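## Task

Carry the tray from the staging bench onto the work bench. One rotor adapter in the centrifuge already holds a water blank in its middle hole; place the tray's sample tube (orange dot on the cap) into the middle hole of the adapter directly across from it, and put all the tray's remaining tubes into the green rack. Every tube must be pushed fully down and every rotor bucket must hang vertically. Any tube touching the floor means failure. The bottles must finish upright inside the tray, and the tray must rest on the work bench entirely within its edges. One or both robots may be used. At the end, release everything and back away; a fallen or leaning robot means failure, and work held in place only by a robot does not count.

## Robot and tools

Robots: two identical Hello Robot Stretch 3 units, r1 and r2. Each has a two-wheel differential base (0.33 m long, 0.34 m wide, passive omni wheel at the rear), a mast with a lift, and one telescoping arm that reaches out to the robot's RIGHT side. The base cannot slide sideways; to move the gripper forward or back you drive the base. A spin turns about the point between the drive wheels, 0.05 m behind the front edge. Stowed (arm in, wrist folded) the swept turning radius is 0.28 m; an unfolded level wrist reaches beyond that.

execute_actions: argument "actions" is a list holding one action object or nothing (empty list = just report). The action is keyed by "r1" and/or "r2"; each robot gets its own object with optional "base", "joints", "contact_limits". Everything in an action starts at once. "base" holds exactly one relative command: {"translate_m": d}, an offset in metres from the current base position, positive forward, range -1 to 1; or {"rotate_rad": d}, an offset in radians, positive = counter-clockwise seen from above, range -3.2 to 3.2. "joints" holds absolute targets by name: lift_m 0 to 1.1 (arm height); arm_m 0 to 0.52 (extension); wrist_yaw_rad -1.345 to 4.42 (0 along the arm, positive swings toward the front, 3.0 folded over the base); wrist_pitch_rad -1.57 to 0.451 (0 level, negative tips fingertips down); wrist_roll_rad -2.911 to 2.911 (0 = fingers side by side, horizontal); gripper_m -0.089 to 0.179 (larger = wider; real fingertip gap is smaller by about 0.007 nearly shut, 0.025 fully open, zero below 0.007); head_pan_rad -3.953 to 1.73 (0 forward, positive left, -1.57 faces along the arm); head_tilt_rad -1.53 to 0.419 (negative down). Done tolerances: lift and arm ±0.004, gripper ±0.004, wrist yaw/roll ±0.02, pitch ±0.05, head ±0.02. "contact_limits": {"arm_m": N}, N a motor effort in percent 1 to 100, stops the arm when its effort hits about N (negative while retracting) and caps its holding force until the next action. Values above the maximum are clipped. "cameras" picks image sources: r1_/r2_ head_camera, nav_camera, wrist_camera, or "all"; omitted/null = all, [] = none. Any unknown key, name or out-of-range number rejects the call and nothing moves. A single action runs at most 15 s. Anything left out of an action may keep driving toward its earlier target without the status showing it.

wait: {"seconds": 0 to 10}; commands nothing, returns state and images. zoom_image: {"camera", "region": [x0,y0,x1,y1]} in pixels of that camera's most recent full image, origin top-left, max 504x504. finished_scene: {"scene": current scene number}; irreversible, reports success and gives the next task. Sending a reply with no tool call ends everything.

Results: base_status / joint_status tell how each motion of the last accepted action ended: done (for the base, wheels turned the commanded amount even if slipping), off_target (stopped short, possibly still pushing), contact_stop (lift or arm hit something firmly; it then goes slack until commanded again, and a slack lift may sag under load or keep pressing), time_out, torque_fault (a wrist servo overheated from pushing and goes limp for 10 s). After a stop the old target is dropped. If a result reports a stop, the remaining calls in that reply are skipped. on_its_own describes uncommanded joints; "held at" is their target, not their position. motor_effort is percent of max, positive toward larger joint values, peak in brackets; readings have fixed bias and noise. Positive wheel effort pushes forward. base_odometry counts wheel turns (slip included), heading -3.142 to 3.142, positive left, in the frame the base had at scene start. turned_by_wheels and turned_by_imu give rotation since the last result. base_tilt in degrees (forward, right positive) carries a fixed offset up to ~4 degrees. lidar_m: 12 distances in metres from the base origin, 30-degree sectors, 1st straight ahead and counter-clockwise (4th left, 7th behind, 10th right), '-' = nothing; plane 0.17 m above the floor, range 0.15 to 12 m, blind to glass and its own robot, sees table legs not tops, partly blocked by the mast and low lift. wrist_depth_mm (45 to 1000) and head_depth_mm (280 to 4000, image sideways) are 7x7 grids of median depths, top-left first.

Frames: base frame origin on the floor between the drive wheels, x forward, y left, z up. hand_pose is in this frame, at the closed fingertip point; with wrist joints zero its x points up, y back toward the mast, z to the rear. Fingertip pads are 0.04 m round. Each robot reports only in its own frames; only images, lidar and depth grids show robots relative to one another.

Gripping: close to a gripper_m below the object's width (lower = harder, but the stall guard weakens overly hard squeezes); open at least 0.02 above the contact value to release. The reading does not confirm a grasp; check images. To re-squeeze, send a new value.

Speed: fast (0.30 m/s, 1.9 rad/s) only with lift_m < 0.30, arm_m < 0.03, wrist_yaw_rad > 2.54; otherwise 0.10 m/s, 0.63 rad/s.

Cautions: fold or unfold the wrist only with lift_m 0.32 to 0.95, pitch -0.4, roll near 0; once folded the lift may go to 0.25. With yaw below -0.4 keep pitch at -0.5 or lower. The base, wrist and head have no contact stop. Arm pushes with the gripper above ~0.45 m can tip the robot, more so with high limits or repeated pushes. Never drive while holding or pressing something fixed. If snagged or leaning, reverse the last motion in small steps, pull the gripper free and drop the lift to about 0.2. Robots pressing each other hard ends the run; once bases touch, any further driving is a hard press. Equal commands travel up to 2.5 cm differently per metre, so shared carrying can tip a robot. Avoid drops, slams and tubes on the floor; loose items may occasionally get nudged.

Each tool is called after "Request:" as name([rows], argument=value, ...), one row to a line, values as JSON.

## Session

Request:
execute_actions(actions=[])

Scene clock: 0.00 s.
r1.base_odometry: x=+0.000 y=+0.000 heading=+0.000 (m, m, rad; r1's odometry frame)
r1.turned_by_wheels: +0.000 (rad since the last result)
r1.turned_by_imu: +0.000 (rad since the last result)
r1.base_tilt: forward=-0.2 right=-1.4 (deg)
r1.lidar_m: 2.63 1.68 1.15 2.34 2.47 1.38 1.17 1.17 1.33 2.25 2.53 1.28
r1.head_depth_mm: 1941 3041 - - - 2470 1849 / 1947 3029 - - - 2580 1858 / 1941 3046 3914 3977 3957 2949 2022 / 1932 3073 3776 3807 3873 2941 2035 / 1922 3041 3701 3777 3711 2954 2028 / 1907 2989 3548 3560 3548 2611 2022 / 1924 3012 3450 3423 3429 2963 2023
r1.base_status: not commanded
r1.joint_positions: lift_m=+0.338 arm_m=-0.001 wrist_yaw_rad=+2.938 wrist_pitch_rad=-0.478 wrist_roll_rad=-0.001 gripper_m=+0.037 head_pan_rad=-0.012 head_tilt_rad=-0.011
r1.joint_status: not commanded
r1.motor_effort: left_wheel=+1 right_wheel=+0 lift_m=+18 arm_m=+0 wrist_yaw_rad=+0 wrist_pitch_rad=+6 wrist_roll_rad=+0 gripper_m=+0 head_pan_rad=+0 head_tilt_rad=+2 (%)
r1.hand_pose: x=+0.0225 y=+0.0677 z=+0.3377 quat_wxyz=(+0.237, +0.700, +0.097, +0.667) (m; r1's base frame)
r1.wrist_depth_mm: - - - - - - - / - - - - - - - / 891 - 932 949 971 979 994 / 720 - 745 756 763 780 790 / 599 590 635 623 632 639 646 / 511 513 - 531 544 538 546 / 461 - - 463 463 471 477
r2.base_odometry: x=+0.000 y=+0.000 heading=+0.000 (m, m, rad; r2's odometry frame)
r2.turned_by_wheels: +0.000 (rad since the last result)
r2.turned_by_imu: +0.000 (rad since the last result)
r2.base_tilt: forward=-1.6 right=+0.2 (deg)
r2.lidar_m: 2.78 1.63 1.03 0.94 0.94 1.15 2.24 1.92 1.51 2.62 1.29 1.35
r2.head_depth_mm: 1788 2455 - - 2543 2413 2084 / 1767 2462 - - 2979 2824 2147 / 1750 2604 - - - 3255 2148 / 1743 2565 - - - 3234 2151 / 1730 2550 - - - 3277 2185 / 1725 2519 - - - 3327 2203 / 1715 2502 3958 3942 3917 3400 2210
r2.base_status: not commanded
r2.joint_positions: lift_m=+0.542 arm_m=+0.001 wrist_yaw_rad=+2.924 wrist_pitch_rad=-0.574 wrist_roll_rad=+0.004 gripper_m=+0.037 head_pan_rad=-0.020 head_tilt_rad=+0.002
r2.joint_status: not commanded
r2.motor_effort: left_wheel=-1 right_wheel=+0 lift_m=+42 arm_m=-1 wrist_yaw_rad=+0 wrist_pitch_rad=+6 wrist_roll_rad=+0 gripper_m=+0 head_pan_rad=+0 head_tilt_rad=+2 (%)
r2.hand_pose: x=+0.0225 y=+0.0510 z=+0.5217 quat_wxyz=(+0.273, +0.697, +0.125, +0.651) (m; r2's base frame)
r2.wrist_depth_mm: - 859 939 - - - - / 850 - - - - - - / 915 - - - - - - / 908 912 954 968 975 977 994 / 796 801 - 817 841 834 850 / 702 706 - 716 732 721 739 / 621 629 - 656 635 656 650
pictures: r1_head_camera (sideways: a quarter turn clockwise sets it upright), r1_nav_camera (sideways: a quarter turn counterclockwise sets it upright), r1_wrist_camera, r2_head_camera (sideways: a quarter turn clockwise sets it upright), r2_nav_camera (sideways: a quarter turn counterclockwise sets it upright), r2_wrist_camera
Images, in order (width x height): r1_head_camera 896x504, r1_nav_camera 672x504, r1_wrist_camera 644x364, r2_head_camera 896x504, r2_nav_camera 672x504, r2_wrist_camera 644x364.

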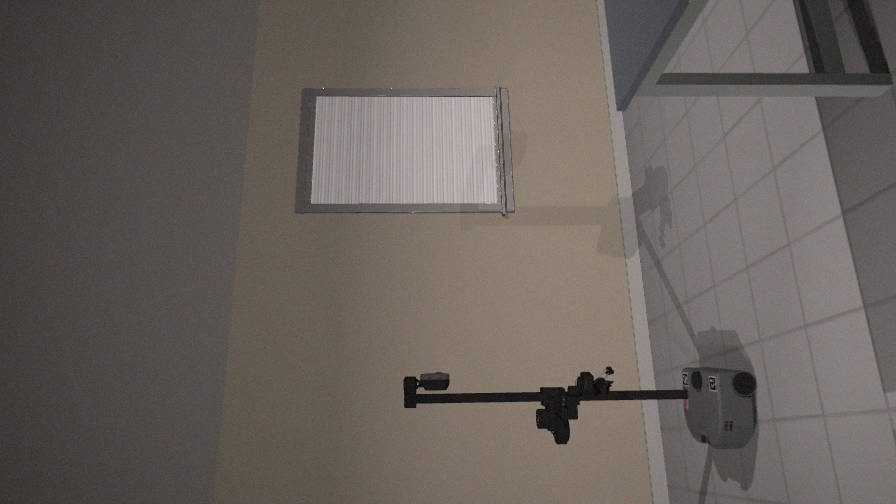

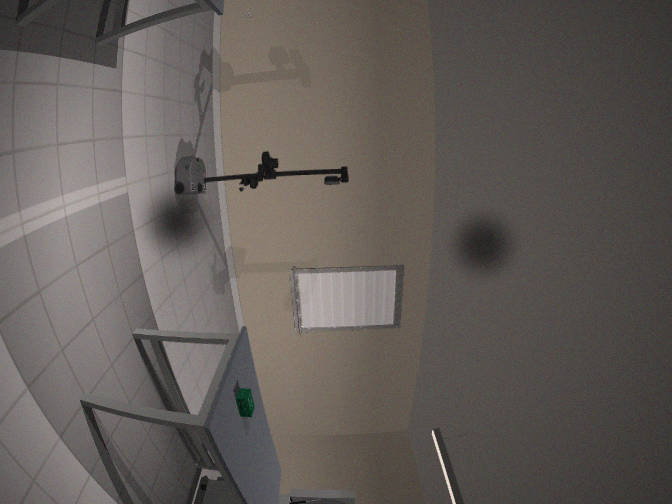

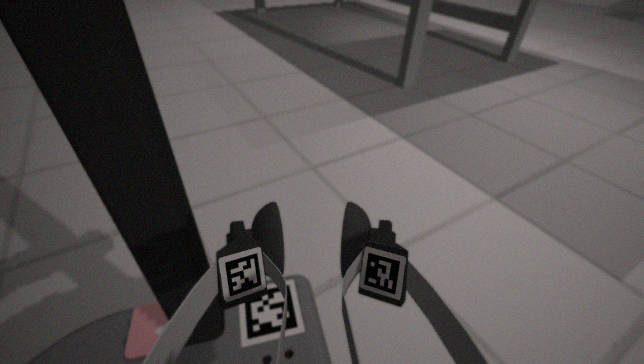

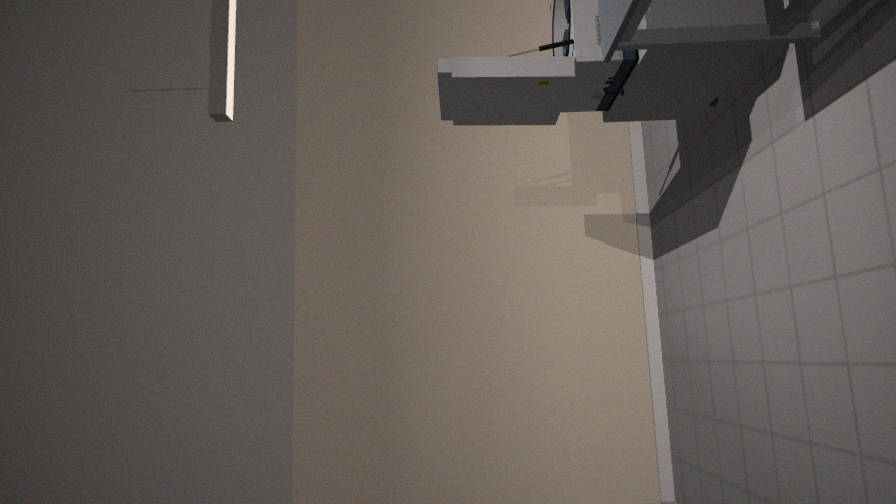

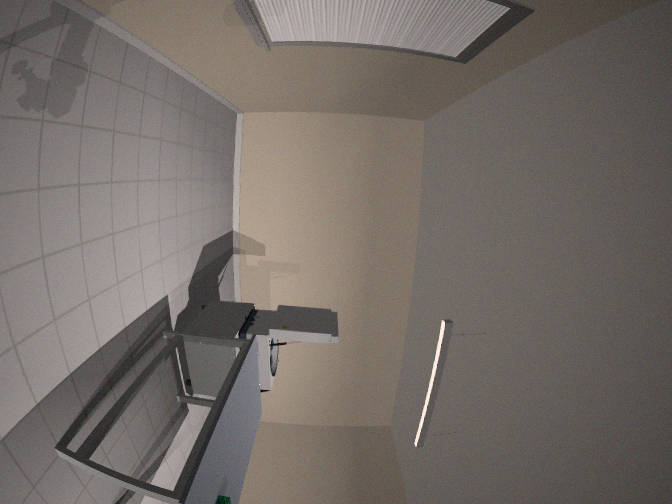

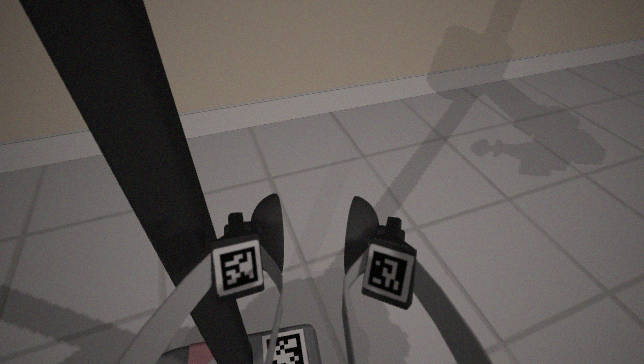

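Request:
execute_actions([
  {"r1":{"joints":{"head_pan_rad":0.9,"head_tilt_rad":-0.4}},"r2":{"joints":{"head_pan_rad":-1.2,"head_tilt_rad":-0.4}}},
], cameras=["r1_head_camera","r1_nav_camera","r2_head_camera","r2_nav_camera"])

Scene clock: 7.97 s.
r1.base_odometry: x=+0.000 y=+0.000 heading=+0.000 (m, m, rad; r1's odometry frame)
r1.turned_by_wheels: +0.000 (rad since the last result)
r1.turned_by_imu: +0.001 (rad since the last result)
r1.base_tilt: forward=-0.1 right=-1.5 (deg)
r1.lidar_m: 2.62 1.68 1.15 2.34 2.46 1.38 1.17 1.17 1.33 2.24 2.52 1.28
r1.head_depth_mm: 3135 3287 3558 3220 2207 1673 1348 / 3341 3481 3824 3265 2204 1680 1353 / 3560 3756 3997 2699 2102 1665 1344 / 3735 - - 1672 2094 1665 1345 / - - - 1423 2030 1562 1350 / - - - 1516 2206 1683 1349 / - - - 1665 2210 1668 1359
r1.base_status: not commanded
r1.joint_positions: lift_m=+0.338 arm_m=-0.001 wrist_yaw_rad=+2.938 wrist_pitch_rad=-0.478 wrist_roll_rad=-0.001 gripper_m=+0.037 head_pan_rad=+0.893 head_tilt_rad=-0.395
r1.joint_status: all done
r1.motor_effort: left_wheel=+1(1) right_wheel=+0(0) lift_m=+18(18) arm_m=+0(0) wrist_yaw_rad=+1(0) wrist_pitch_rad=+6(6) wrist_roll_rad=+0(1) gripper_m=+0(0) head_pan_rad=+2(29) head_tilt_rad=-3(26) (%)
r1.hand_pose: x=+0.0225 y=+0.0677 z=+0.3377 quat_wxyz=(+0.237, +0.700, +0.097, +0.667) (m; r1's base frame)
r1.wrist_depth_mm: - - - - - - - / - - - - - - - / 894 - 938 947 963 998 - / 715 - 743 763 760 757 785 / 605 584 635 620 625 629 652 / 512 514 - 529 548 537 543 / 463 - - 461 464 469 474
r2.base_odometry: x=+0.000 y=+0.000 heading=+0.000 (m, m, rad; r2's odometry frame)
r2.turned_by_wheels: +0.000 (rad since the last result)
r2.turned_by_imu: +0.000 (rad since the last result)
r2.base_tilt: forward=-1.5 right=+0.2 (deg)
r2.lidar_m: 2.80 1.63 1.03 0.94 0.94 1.15 2.24 1.93 1.51 2.63 1.30 1.35
r2.head_depth_mm: 3105 3254 3491 2760 2259 1685 1355 / 3140 3366 3620 3362 2273 1693 1358 / 3222 3424 3762 3426 2278 1705 1364 / 3305 3505 3830 3462 2289 1719 1364 / 3392 3644 3848 3067 2189 1722 1376 / 3474 3722 - 1763 2326 1605 1381 / 3527 3754 - 1495 2142 1625 1385
r2.base_status: not commanded
r2.joint_positions: lift_m=+0.542 arm_m=+0.001 wrist_yaw_rad=+2.924 wrist_pitch_rad=-0.574 wrist_roll_rad=+0.004 gripper_m=+0.037 head_pan_rad=-1.193 head_tilt_rad=-0.395
r2.joint_status: all done
r2.motor_effort: left_wheel=+0(0) right_wheel=+0(0) lift_m=+42(42) arm_m=-1(1) wrist_yaw_rad=-1(0) wrist_pitch_rad=+6(6) wrist_roll_rad=+0(0) gripper_m=+0(0) head_pan_rad=-4(36) head_tilt_rad=-1(17) (%)
r2.hand_pose: x=+0.0225 y=+0.0510 z=+0.5217 quat_wxyz=(+0.273, +0.697, +0.125, +0.651) (m; r2's base frame)
r2.wrist_depth_mm: - 859 909 - - - - / 832 - - - - - - / 917 - - - - - - / 911 917 955 939 938 998 987 / 809 809 - 813 828 832 850 / 701 702 - 726 738 736 738 / 626 637 - 657 634 653 658
pictures: r1_head_camera (sideways: a quarter turn clockwise sets it upright), r1_nav_camera (sideways: a quarter turn counterclockwise sets it upright), r2_head_camera (sideways: a quarter turn clockwise sets it upright), r2_nav_camera (sideways: a quarter turn counterclockwise sets it upright)
Images, in order (width x height): r1_head_camera 896x504, r1_nav_camera 672x504, r2_head_camera 896x504, r2_nav_camera 672x504.

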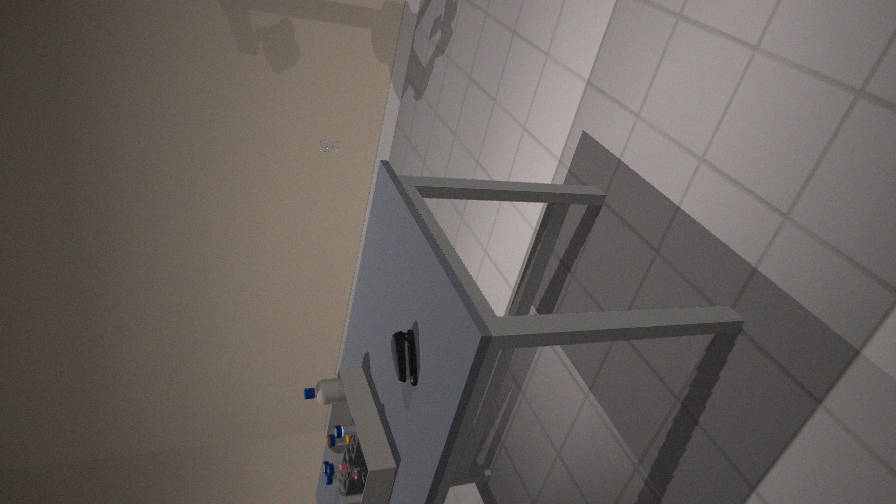

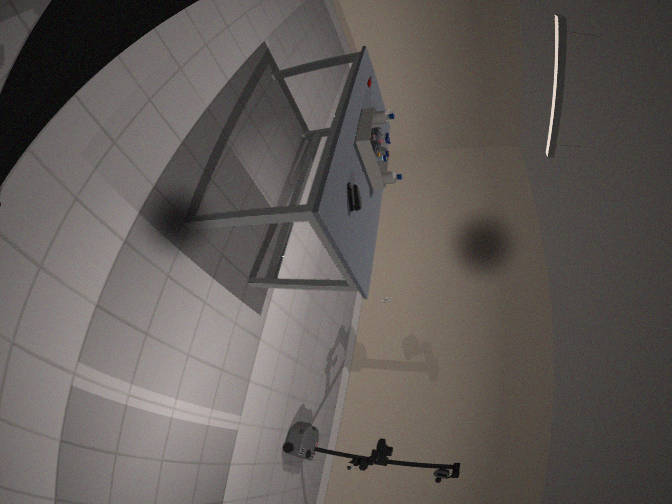

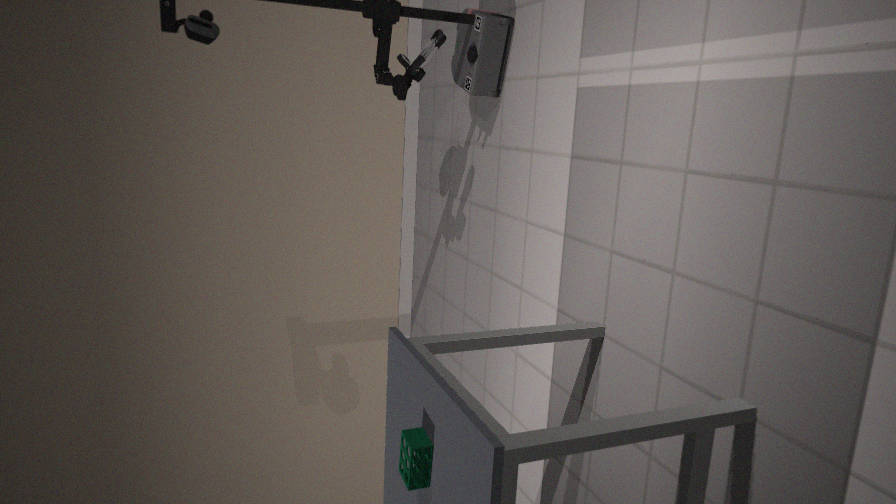

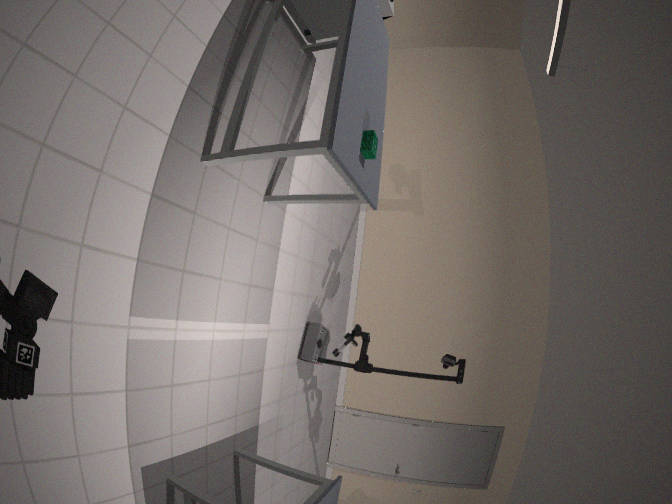

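Request:
execute_actions([
  {"r1":{"joints":{"head_pan_rad":0.0,"head_tilt_rad":-0.5}},"r2":{"joints":{"head_pan_rad":0.9,"head_tilt_rad":-0.5}}},
])

Scene clock: 31.57 s.
r1.base_odometry: x=+0.000 y=+0.000 heading=+0.000 (m, m, rad; r1's odometry frame)
r1.turned_by_wheels: +0.000 (rad since the last result)
r1.turned_by_imu: +0.001 (rad since the last result)
r1.base_tilt: forward=-0.2 right=-1.4 (deg)
r1.lidar_m: 2.62 1.67 1.15 2.34 2.47 1.37 1.17 1.17 1.34 2.25 2.53 1.29
r1.head_depth_mm: 3552 3915 1729 2675 1957 1531 1258 / 3413 3816 - 2515 1956 1528 1271 / 3283 3683 3953 2642 1935 1525 1273 / 3270 3567 3877 2649 1953 1536 1261 / 3117 3476 3708 2660 1940 1536 1267 / 2971 3262 3566 2637 1934 1515 1264 / 2952 3183 3464 2617 1954 1526 1259
r1.base_status: not commanded
r1.joint_positions: lift_m=+0.338 arm_m=-0.001 wrist_yaw_rad=+2.938 wrist_pitch_rad=-0.478 wrist_roll_rad=-0.001 gripper_m=+0.037 head_pan_rad=+0.007 head_tilt_rad=-0.494
r1.joint_status: all done
r1.motor_effort: left_wheel=+1(1) right_wheel=+0(0) lift_m=+18(18) arm_m=+0(0) wrist_yaw_rad=+0(0) wrist_pitch_rad=+7(7) wrist_roll_rad=+0(0) gripper_m=+0(1) head_pan_rad=-3(27) head_tilt_rad=-4(11) (%)
r1.hand_pose: x=+0.0225 y=+0.0677 z=+0.3377 quat_wxyz=(+0.237, +0.700, +0.097, +0.667) (m; r1's base frame)
r1.wrist_depth_mm: - - - - - - - / - - - - - - - / 885 - 938 942 962 990 - / 723 - 741 759 765 779 775 / 596 583 625 618 636 624 639 / 514 513 - 524 547 540 545 / 461 - - 460 464 466 474
r2.base_odometry: x=+0.000 y=+0.000 heading=+0.000 (m, m, rad; r2's odometry frame)
r2.turned_by_wheels: +0.000 (rad since the last result)
r2.turned_by_imu: +0.000 (rad since the last result)
r2.base_tilt: forward=-1.5 right=+0.2 (deg)
r2.lidar_m: 2.79 1.63 1.03 0.93 0.94 1.15 2.24 1.93 1.51 2.63 1.30 1.35
r2.head_depth_mm: 1754 1974 2269 2463 1953 1536 1266 / 1499 1649 1836 2134 1998 1550 1269 / 1300 1428 1557 1771 1889 1545 1274 / 1162 1262 1379 1513 1674 1555 1281 / 1047 1124 1213 1313 1437 1511 1285 / 955 1019 1088 1171 1268 1382 1291 / 873 929 985 1051 1131 1221 1260
r2.base_status: not commanded
r2.joint_positions: lift_m=+0.542 arm_m=+0.001 wrist_yaw_rad=+2.924 wrist_pitch_rad=-0.574 wrist_roll_rad=+0.004 gripper_m=+0.037 head_pan_rad=+0.893 head_tilt_rad=-0.494
r2.joint_status: all done
r2.motor_effort: left_wheel=+0(0) right_wheel=+0(1) lift_m=+42(42) arm_m=-1(1) wrist_yaw_rad=+0(1) wrist_pitch_rad=+6(6) wrist_roll_rad=+0(0) gripper_m=+0(0) head_pan_rad=+3(33) head_tilt_rad=-1(10) (%)
r2.hand_pose: x=+0.0225 y=+0.0510 z=+0.5217 quat_wxyz=(+0.273, +0.697, +0.125, +0.651) (m; r2's base frame)
r2.wrist_depth_mm: - 854 924 - - - - / 864 - - - - - - / 912 - - - - - - / 949 900 950 951 966 - 991 / 800 800 - 822 819 844 857 / 702 703 - 714 727 731 737 / 630 636 - 651 634 659 657
pictures: r1_head_camera (sideways: a quarter turn clockwise sets it upright), r1_nav_camera (sideways: a quarter turn counterclockwise sets it upright), r1_wrist_camera, r2_head_camera (sideways: a quarter turn clockwise sets it upright), r2_nav_camera (sideways: a quarter turn counterclockwise sets it upright), r2_wrist_camera
Images, in order (width x height): r1_head_camera 896x504, r1_nav_camera 672x504, r1_wrist_camera 644x364, r2_head_camera 896x504, r2_nav_camera 672x504, r2_wrist_camera 644x364.

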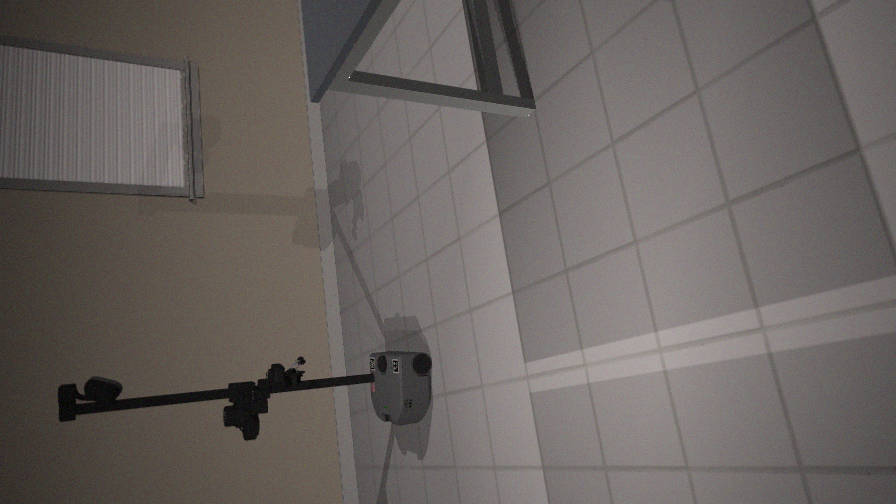

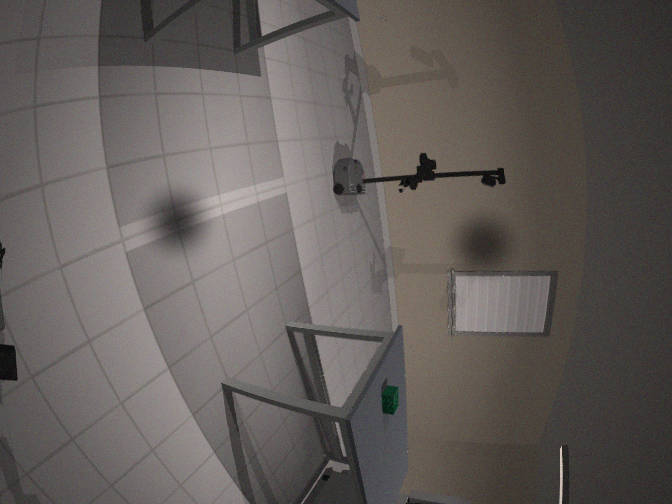

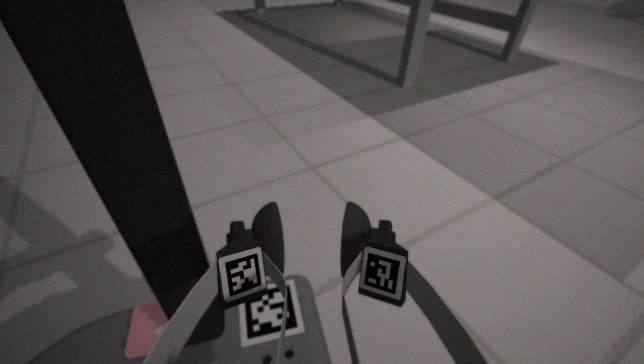

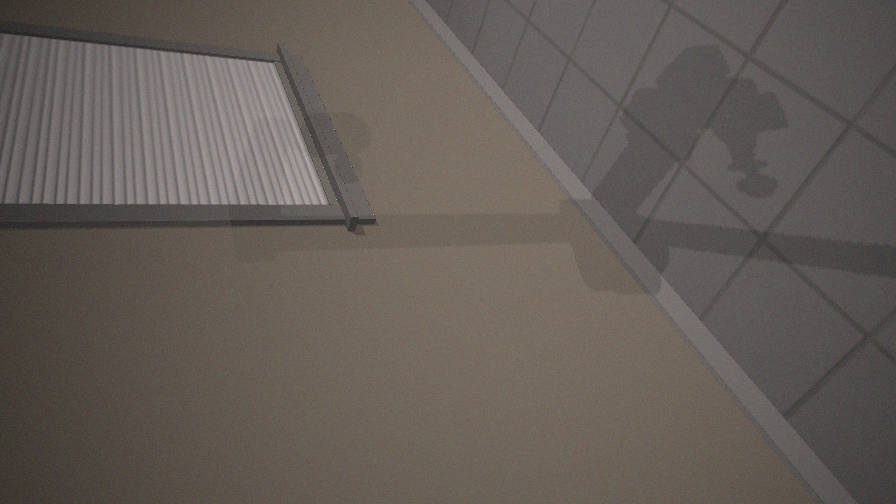

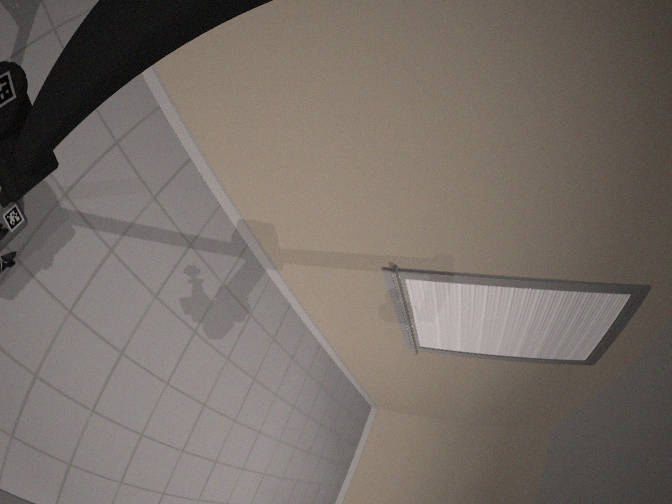

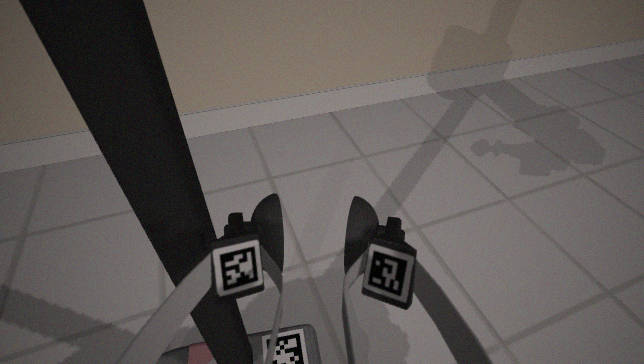

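Request:
execute_actions([
  {"r1":{"base":{"rotate_rad":1.83},"joints":{"head_pan_rad":-1.2,"head_tilt_rad":-0.5}},"r2":{"base":{"rotate_rad":0.26},"joints":{"head_pan_rad":-1.8,"head_tilt_rad":-0.4}}},
], cameras=["r1_head_camera","r1_nav_camera","r2_head_camera","r2_nav_camera"])

Scene clock: 46.53 s.
r1.base_odometry: x=+0.000 y=+0.000 heading=+1.830 (m, m, rad; r1's odometry frame)
r1.turned_by_wheels: +1.830 (rad since the last result)
r1.turned_by_imu: +1.835 (rad since the last result)
r1.base_tilt: forward=-0.2 right=-1.5 (deg)
r1.lidar_m: 4.22 1.69 1.23 1.17 1.20 1.61 4.02 1.28 1.32 2.62 1.15 1.17
r1.head_depth_mm: 2995 3203 3463 2637 1950 1534 1266 / 3057 3361 3579 2670 1948 1526 1262 / 3170 3503 3659 2693 1960 1540 1265 / 3258 3623 3890 2636 1939 1532 1253 / 3392 3723 3897 2481 1947 1535 1255 / 3536 3783 1712 2506 1945 1533 1260 / 3652 - 1705 1274 1748 1497 1255
r1.base_status: done
r1.joint_positions: lift_m=+0.338 arm_m=-0.001 wrist_yaw_rad=+2.938 wrist_pitch_rad=-0.478 wrist_roll_rad=-0.001 gripper_m=+0.037 head_pan_rad=-1.193 head_tilt_rad=-0.494
r1.joint_status: all done
r1.motor_effort: left_wheel=-3(9) right_wheel=+4(6) lift_m=+18(18) arm_m=+0(0) wrist_yaw_rad=+0(1) wrist_pitch_rad=+7(7) wrist_roll_rad=+0(0) gripper_m=+1(1) head_pan_rad=-2(32) head_tilt_rad=-3(3) (%)
r1.hand_pose: x=+0.0225 y=+0.0677 z=+0.3377 quat_wxyz=(+0.237, +0.700, +0.097, +0.667) (m; r1's base frame)
r1.wrist_depth_mm: - - - - - - - / - - - - - - - / 891 - 938 949 977 976 - / 710 - 741 747 757 760 777 / 597 579 634 621 626 631 639 / 514 517 - 531 540 540 539 / 457 - - 461 462 469 475
r2.base_odometry: x=+0.000 y=+0.000 heading=+0.260 (m, m, rad; r2's odometry frame)
r2.turned_by_wheels: +0.260 (rad since the last result)
r2.turned_by_imu: +0.256 (rad since the last result)
r2.base_tilt: forward=-1.5 right=+0.3 (deg)
r2.lidar_m: 2.75 1.23 0.95 0.93 1.00 1.46 4.52 1.51 2.02 2.62 1.30 1.72
r2.head_depth_mm: 3394 3601 3886 3267 2153 1669 1339 / 3300 3567 3865 3299 2205 1679 1346 / 3308 3551 3818 3322 2226 1684 1349 / 3252 3435 3725 2939 2244 1684 1354 / 3178 3451 3676 3376 2256 1698 1360 / 3168 3430 3681 3447 2280 1711 1366 / 3131 3322 3587 3486 2278 1720 1372
r2.base_status: done
r2.joint_positions: lift_m=+0.542 arm_m=+0.001 wrist_yaw_rad=+2.924 wrist_pitch_rad=-0.574 wrist_roll_rad=+0.004 gripper_m=+0.037 head_pan_rad=-1.793 head_tilt_rad=-0.409
r2.joint_status: all done
r2.motor_effort: left_wheel=-5(10) right_wheel=+3(5) lift_m=+42(42) arm_m=-1(1) wrist_yaw_rad=+0(0) wrist_pitch_rad=+6(6) wrist_roll_rad=+1(1) gripper_m=+0(0) head_pan_rad=-4(37) head_tilt_rad=+3(10) (%)
r2.hand_pose: x=+0.0225 y=+0.0510 z=+0.5217 quat_wxyz=(+0.273, +0.697, +0.125, +0.651) (m; r2's base frame)
r2.wrist_depth_mm: - 913 905 958 960 - - / 974 - - - - - - / - - - - - - - / 916 907 949 969 975 965 986 / 800 805 - 821 847 837 864 / 690 695 - 718 732 725 742 / 622 633 - 659 643 651 658
pictures: r1_head_camera (sideways: a quarter turn clockwise sets it upright), r1_nav_camera (sideways: a quarter turn counterclockwise sets it upright), r2_head_camera (sideways: a quarter turn clockwise sets it upright), r2_nav_camera (sideways: a quarter turn counterclockwise sets it upright)
Images, in order (width x height): r1_head_camera 896x504, r1_nav_camera 672x504, r2_head_camera 896x504, r2_nav_camera 672x504.

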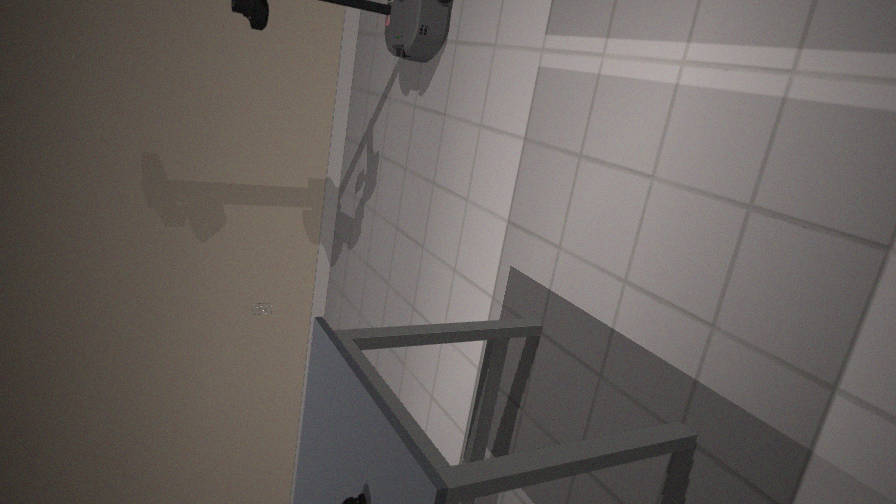

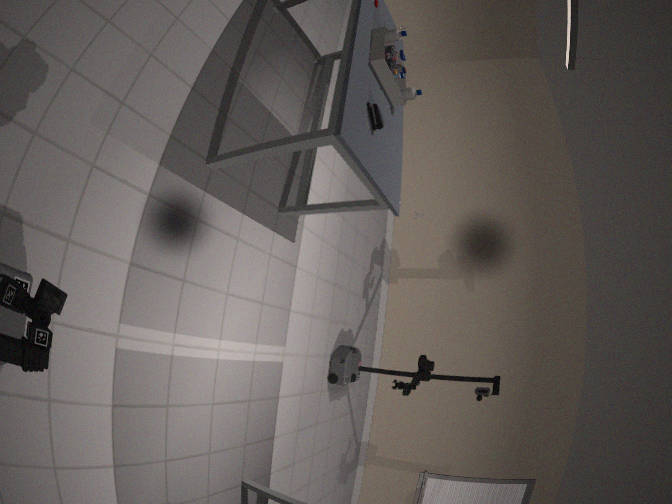

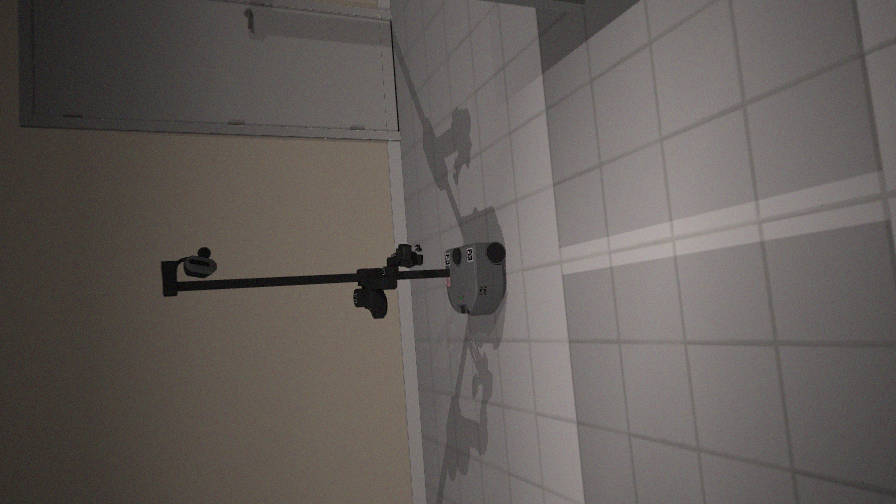

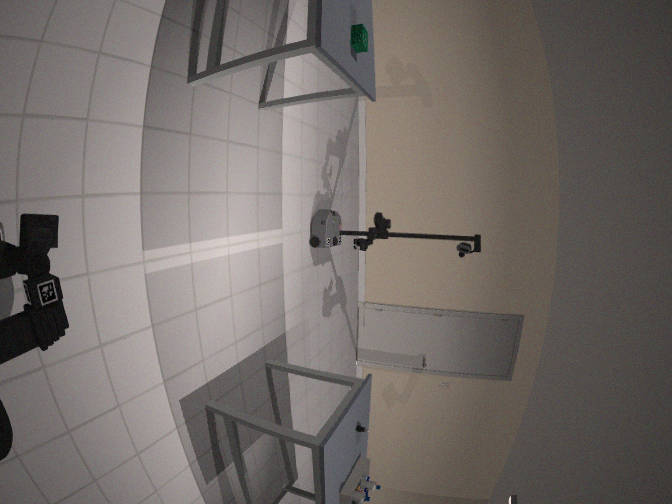

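Request:
execute_actions([
  {"r1":{"base":{"rotate_rad":-0.6},"joints":{"lift_m":0.26,"head_pan_rad":-0.6}},"r2":{"base":{"rotate_rad":0.5},"joints":{"lift_m":0.35}}},
], cameras=[])

Request:
execute_actions([
  {"r1":{"base":{"translate_m":0.9}},"r2":{"base":{"translate_m":-1.0},"joints":{"lift_m":0.26}}},
], cameras=[])

Request:
execute_actions([
  {"r1":{"base":{"rotate_rad":0.6},"joints":{"head_pan_rad":-1.2}},"r2":{"base":{"rotate_rad":-0.5}}},
], cameras=["r1_head_camera","r1_nav_camera","r2_head_camera","r2_nav_camera"])

Scene clock: 60.00 s.
r1.base_odometry: x=+0.000 y=+0.000 heading=+1.230 (m, m, rad; r1's odometry frame)
r1.turned_by_wheels: -0.600 (rad since the last result)
r1.turned_by_imu: -0.599 (rad since the last result)
r1.base_tilt: forward=-0.2 right=-1.4 (deg)
r1.lidar_m: 1.15 2.36 1.85 1.26 1.17 1.19 1.50 3.22 2.40 1.28 2.63 1.68
r1.head_depth_mm: 2938 3160 3447 2581 1965 1534 1264 / 3105 3278 3637 2654 1923 1527 1259 / 3181 3416 3678 2657 1934 1529 1267 / 3263 3537 3736 2617 1932 1532 1260 / 3395 3726 3883 2537 1941 1527 1264 / 3438 3917 1698 2525 1929 1533 1257 / 3594 - 1705 1279 1736 1512 1256
r1.base_status: done
r1.joint_positions: lift_m=+0.260 arm_m=-0.001 wrist_yaw_rad=+2.938 wrist_pitch_rad=-0.479 wrist_roll_rad=-0.001 gripper_m=+0.037 head_pan_rad=-0.607 head_tilt_rad=-0.494
r1.joint_status: all done
r1.motor_effort: left_wheel=+5(13) right_wheel=-3(8) lift_m=+13(17) arm_m=+0(0) wrist_yaw_rad=+0(0) wrist_pitch_rad=+7(7) wrist_roll_rad=-1(0) gripper_m=+1(1) head_pan_rad=+2(24) head_tilt_rad=-4(3) (%)
r1.hand_pose: x=+0.0225 y=+0.0676 z=+0.2596 quat_wxyz=(+0.237, +0.700, +0.097, +0.667) (m; r1's base frame)
r1.wrist_depth_mm: - - - - - - - / 909 - - - - - - / 744 - 774 790 798 826 828 / 595 - 611 618 633 653 642 / 496 496 532 532 521 524 532 / 449 - - 425 451 449 450 / - - - - 383 394 393
r2.base_odometry: x=+0.000 y=+0.000 heading=+0.760 (m, m, rad; r2's odometry frame)
r2.turned_by_wheels: +0.500 (rad since the last result)
r2.turned_by_imu: +0.493 (rad since the last result)
r2.base_tilt: forward=-1.5 right=+0.3 (deg)
r2.lidar_m: 1.25 0.96 0.94 0.99 1.42 4.52 1.51 2.02 2.63 1.29 1.68 2.98
r2.head_depth_mm: 3088 3332 3534 3270 2215 1664 1336 / 3220 3432 3664 3286 2226 1672 1348 / 3315 3562 3816 3308 2248 1690 1357 / 3475 3730 - 2923 2173 1690 1356 / 3604 3877 - 1651 2050 1622 1364 / 3725 - - 1545 2297 1649 1367 / 3908 - - 1685 2301 1720 1369
r2.base_status: done
r2.joint_positions: lift_m=+0.351 arm_m=+0.001 wrist_yaw_rad=+2.924 wrist_pitch_rad=-0.574 wrist_roll_rad=+0.004 gripper_m=+0.037 head_pan_rad=-1.793 head_tilt_rad=-0.408
r2.joint_status: all done
r2.motor_effort: left_wheel=-4(11) right_wheel=+3(5) lift_m=+18(39) arm_m=-1(1) wrist_yaw_rad=+0(2) wrist_pitch_rad=+6(5) wrist_roll_rad=+1(0) gripper_m=+0(0) head_pan_rad=-3(3) head_tilt_rad=+3(3) (%)
r2.hand_pose: x=+0.0225 y=+0.0510 z=+0.3301 quat_wxyz=(+0.273, +0.697, +0.125, +0.651) (m; r2's base frame)
r2.wrist_depth_mm: - - - 977 892 828 754 / 959 - - - 949 894 829 / 777 - 785 799 810 830 834 / 645 648 665 681 680 686 711 / 559 570 - 589 587 595 598 / 490 515 - 500 515 519 518 / - - - - 459 460 464
pictures: none
No camera images: the call's "cameras" was empty. Leave "cameras" out to get every camera's image.

Scene clock: 65.33 s.
r1.base_odometry: x=+0.301 y=+0.848 heading=+1.230 (m, m, rad; r1's odometry frame)
r1.turned_by_wheels: +0.000 (rad since the last result)
r1.turned_by_imu: +0.003 (rad since the last result)
r1.base_tilt: forward=-0.2 right=-1.4 (deg)
r1.lidar_m: 1.25 1.50 2.72 1.81 1.70 1.72 2.19 3.08 1.71 3.25 0.33 0.33
r1.head_depth_mm: 2521 2667 2903 2310 1695 1532 1262 / 2566 2798 3092 1087 866 1443 1234 / 2684 2923 3215 1089 796 630 518 / 2738 3014 3365 1083 793 628 534 / 2853 3120 3447 1085 745 628 546 / 2930 3213 3578 1083 793 629 1167 / 3057 3359 3730 1004 796 628 1196
r1.base_status: done
r1.joint_positions: lift_m=+0.260 arm_m=-0.001 wrist_yaw_rad=+2.938 wrist_pitch_rad=-0.479 wrist_roll_rad=-0.001 gripper_m=+0.037 head_pan_rad=-0.607 head_tilt_rad=-0.495
r1.joint_status: not commanded
r1.motor_effort: left_wheel=+5(15) right_wheel=-3(6) lift_m=+14(14) arm_m=+0(0) wrist_yaw_rad=+0(0) wrist_pitch_rad=+8(7) wrist_roll_rad=+0(0) gripper_m=+1(1) head_pan_rad=+3(3) head_tilt_rad=-3(4) (%)
r1.hand_pose: x=+0.0225 y=+0.0676 z=+0.2596 quat_wxyz=(+0.237, +0.700, +0.097, +0.667) (m; r1's base frame)
r1.wrist_depth_mm: - - - - - - - / 990 - - - - - - / 742 - 773 786 795 813 828 / 605 - 610 618 624 638 649 / 497 494 537 530 521 531 536 / 450 - - 426 451 449 454 / - - - - 384 391 393
r2.base_odometry: x=-0.725 y=-0.688 heading=+0.759 (m, m, rad; r2's odometry frame)
r2.turned_by_wheels: +0.000 (rad since the last result)
r2.turned_by_imu: -0.003 (rad since the last result)
r2.base_tilt: forward=-1.5 right=+0.2 (deg)
r2.lidar_m: 1.99 1.52 1.49 1.57 2.26 1.72 0.74 0.58 1.20 3.44 1.62 2.77
r2.head_depth_mm: 2674 2811 3043 3155 1763 1619 1339 / 2738 2944 3155 3276 2208 1678 1343 / 2850 3026 3248 3322 2237 1683 1355 / 2943 3208 3376 3330 2243 1687 1357 / 3072 3288 3595 3420 2277 1696 1370 / 3203 3481 3742 3387 2261 1708 1365 / 3348 3624 - 3455 2294 1709 1372
r2.base_status: done
r2.joint_positions: lift_m=+0.261 arm_m=+0.001 wrist_yaw_rad=+2.924 wrist_pitch_rad=-0.574 wrist_roll_rad=+0.004 gripper_m=+0.037 head_pan_rad=-1.793 head_tilt_rad=-0.408
r2.joint_status: all done
r2.motor_effort: left_wheel=-4(15) right_wheel=+3(5) lift_m=+18(22) arm_m=-1(1) wrist_yaw_rad=+1(0) wrist_pitch_rad=+6(6) wrist_roll_rad=+1(1) gripper_m=+0(0) head_pan_rad=-3(3) head_tilt_rad=+3(3) (%)
r2.hand_pose: x=+0.0225 y=+0.0510 z=+0.2401 quat_wxyz=(+0.273, +0.697, +0.125, +0.651) (m; r2's base frame)
r2.wrist_depth_mm: - - - - - - - / 763 - 802 810 837 848 871 / 618 - 647 654 669 672 686 / 529 515 542 539 554 561 567 / 473 - - - 477 479 478 / - - - - 412 418 422 / - - - - 368 372 373
pictures: none
No camera images: the call's "cameras" was empty. Leave "cameras" out to get every camera's image.

Scene clock: 66.93 s.
r1.base_odometry: x=+0.301 y=+0.848 heading=+1.830 (m, m, rad; r1's odometry frame)
r1.turned_by_wheels: +0.600 (rad since the last result)
r1.turned_by_imu: +0.601 (rad since the last result)
r1.base_tilt: forward=-0.3 right=-1.5 (deg)
r1.lidar_m: 1.50 2.49 1.76 1.68 1.75 2.33 1.71 1.94 3.20 0.33 0.33 1.33
r1.head_depth_mm: 2479 2732 2971 1711 1700 1531 1273 / 2621 2812 3086 1088 833 1402 1235 / 2633 2913 3228 1089 797 628 519 / 2742 2988 3329 1086 794 628 532 / 2872 3214 3451 1082 742 630 562 / 2950 3261 3573 1084 792 627 1176 / 3131 3420 3777 997 797 626 1224
r1.base_status: done
r1.joint_positions: lift_m=+0.260 arm_m=-0.001 wrist_yaw_rad=+2.938 wrist_pitch_rad=-0.479 wrist_roll_rad=-0.001 gripper_m=+0.037 head_pan_rad=-1.193 head_tilt_rad=-0.495
r1.joint_status: all done
r1.motor_effort: left_wheel=-4(11) right_wheel=+3(9) lift_m=+14(14) arm_m=+0(0) wrist_yaw_rad=+0(0) wrist_pitch_rad=+7(7) wrist_roll_rad=-1(0) gripper_m=-1(0) head_pan_rad=-3(29) head_tilt_rad=-2(2) (%)
r1.hand_pose: x=+0.0225 y=+0.0676 z=+0.2596 quat_wxyz=(+0.237, +0.700, +0.097, +0.667) (m; r1's base frame)
r1.wrist_depth_mm: - - - - - - - / 981 - - - - - - / 745 - 762 781 788 810 821 / 598 - 610 613 634 639 655 / 496 492 540 527 525 528 531 / 451 - - 423 452 446 450 / - - - - 382 392 390
r2.base_odometry: x=-0.725 y=-0.688 heading=+0.260 (m, m, rad; r2's odometry frame)
r2.turned_by_wheels: -0.500 (rad since the last result)
r2.turned_by_imu: -0.493 (rad since the last result)
r2.base_tilt: forward=-1.5 right=+0.2 (deg)
r2.lidar_m: 3.53 1.95 1.51 1.48 1.59 2.31 1.64 0.72 0.58 1.21 3.46 1.62
r2.head_depth_mm: 2897 3118 3383 1364 920 720 1340 / 2828 3038 3303 1374 930 722 799 / 2791 3003 3218 3323 1029 1571 1353 / 2752 2902 3187 3122 1853 1692 1354 / 2744 2895 3142 3326 1991 1697 1361 / 2715 2875 3094 3262 2276 1707 1370 / 2680 2876 3094 3236 2291 1714 1366
r2.base_status: done
r2.joint_positions: lift_m=+0.261 arm_m=+0.001 wrist_yaw_rad=+2.924 wrist_pitch_rad=-0.574 wrist_roll_rad=+0.004 gripper_m=+0.037 head_pan_rad=-1.793 head_tilt_rad=-0.408
r2.joint_status: not commanded
r2.motor_effort: left_wheel=+4(12) right_wheel=-2(6) lift_m=+18(18) arm_m=-1(1) wrist_yaw_rad=-1(0) wrist_pitch_rad=+6(6) wrist_roll_rad=+1(0) gripper_m=+0(0) head_pan_rad=-3(3) head_tilt_rad=+2(3) (%)
r2.hand_pose: x=+0.0225 y=+0.0510 z=+0.2401 quat_wxyz=(+0.273, +0.697, +0.125, +0.651) (m; r2's base frame)
r2.wrist_depth_mm: 979 - - - - - - / 757 - 795 821 833 831 857 / 612 - 639 648 657 669 687 / 527 520 545 555 555 559 559 / 472 - - - 468 478 483 / - - - - 415 418 417 / - - - - 367 373 371
pictures: r1_head_camera (sideways: a quarter turn clockwise sets it upright), r1_nav_camera (sideways: a quarter turn counterclockwise sets it upright), r2_head_camera (sideways: a quarter turn clockwise sets it upright), r2_nav_camera (sideways: a quarter turn counterclockwise sets it upright)
Images, in order (width x height): r1_head_camera 896x504, r1_nav_camera 672x504, r2_head_camera 896x504, r2_nav_camera 672x504.

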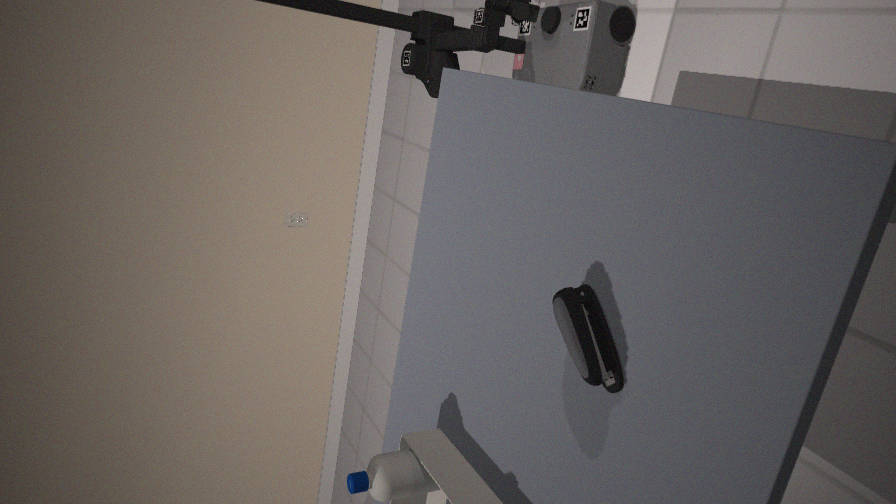

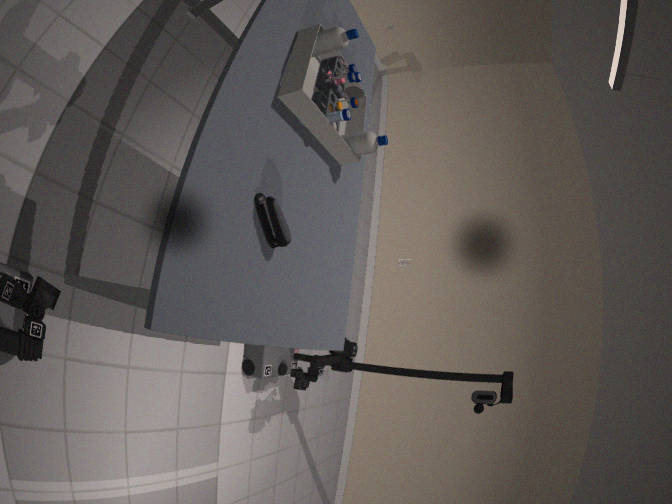

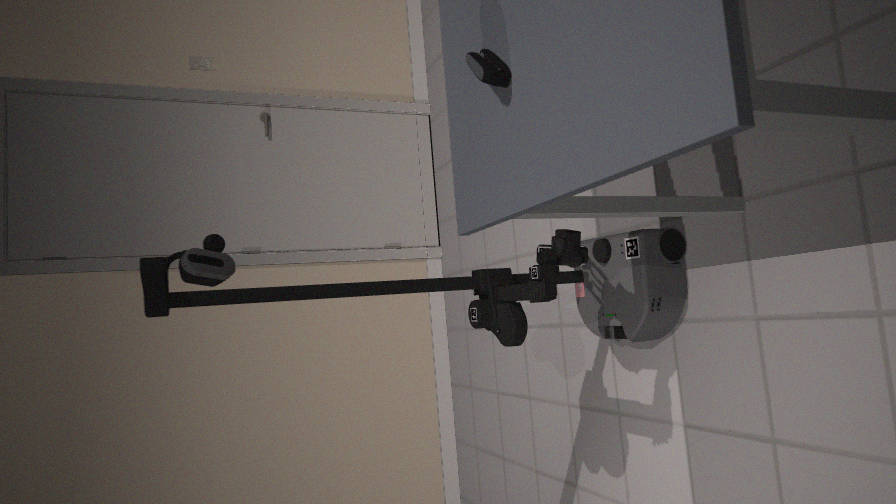

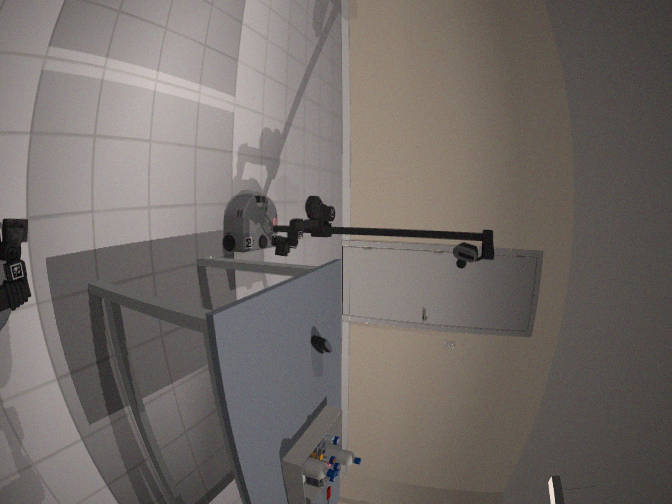

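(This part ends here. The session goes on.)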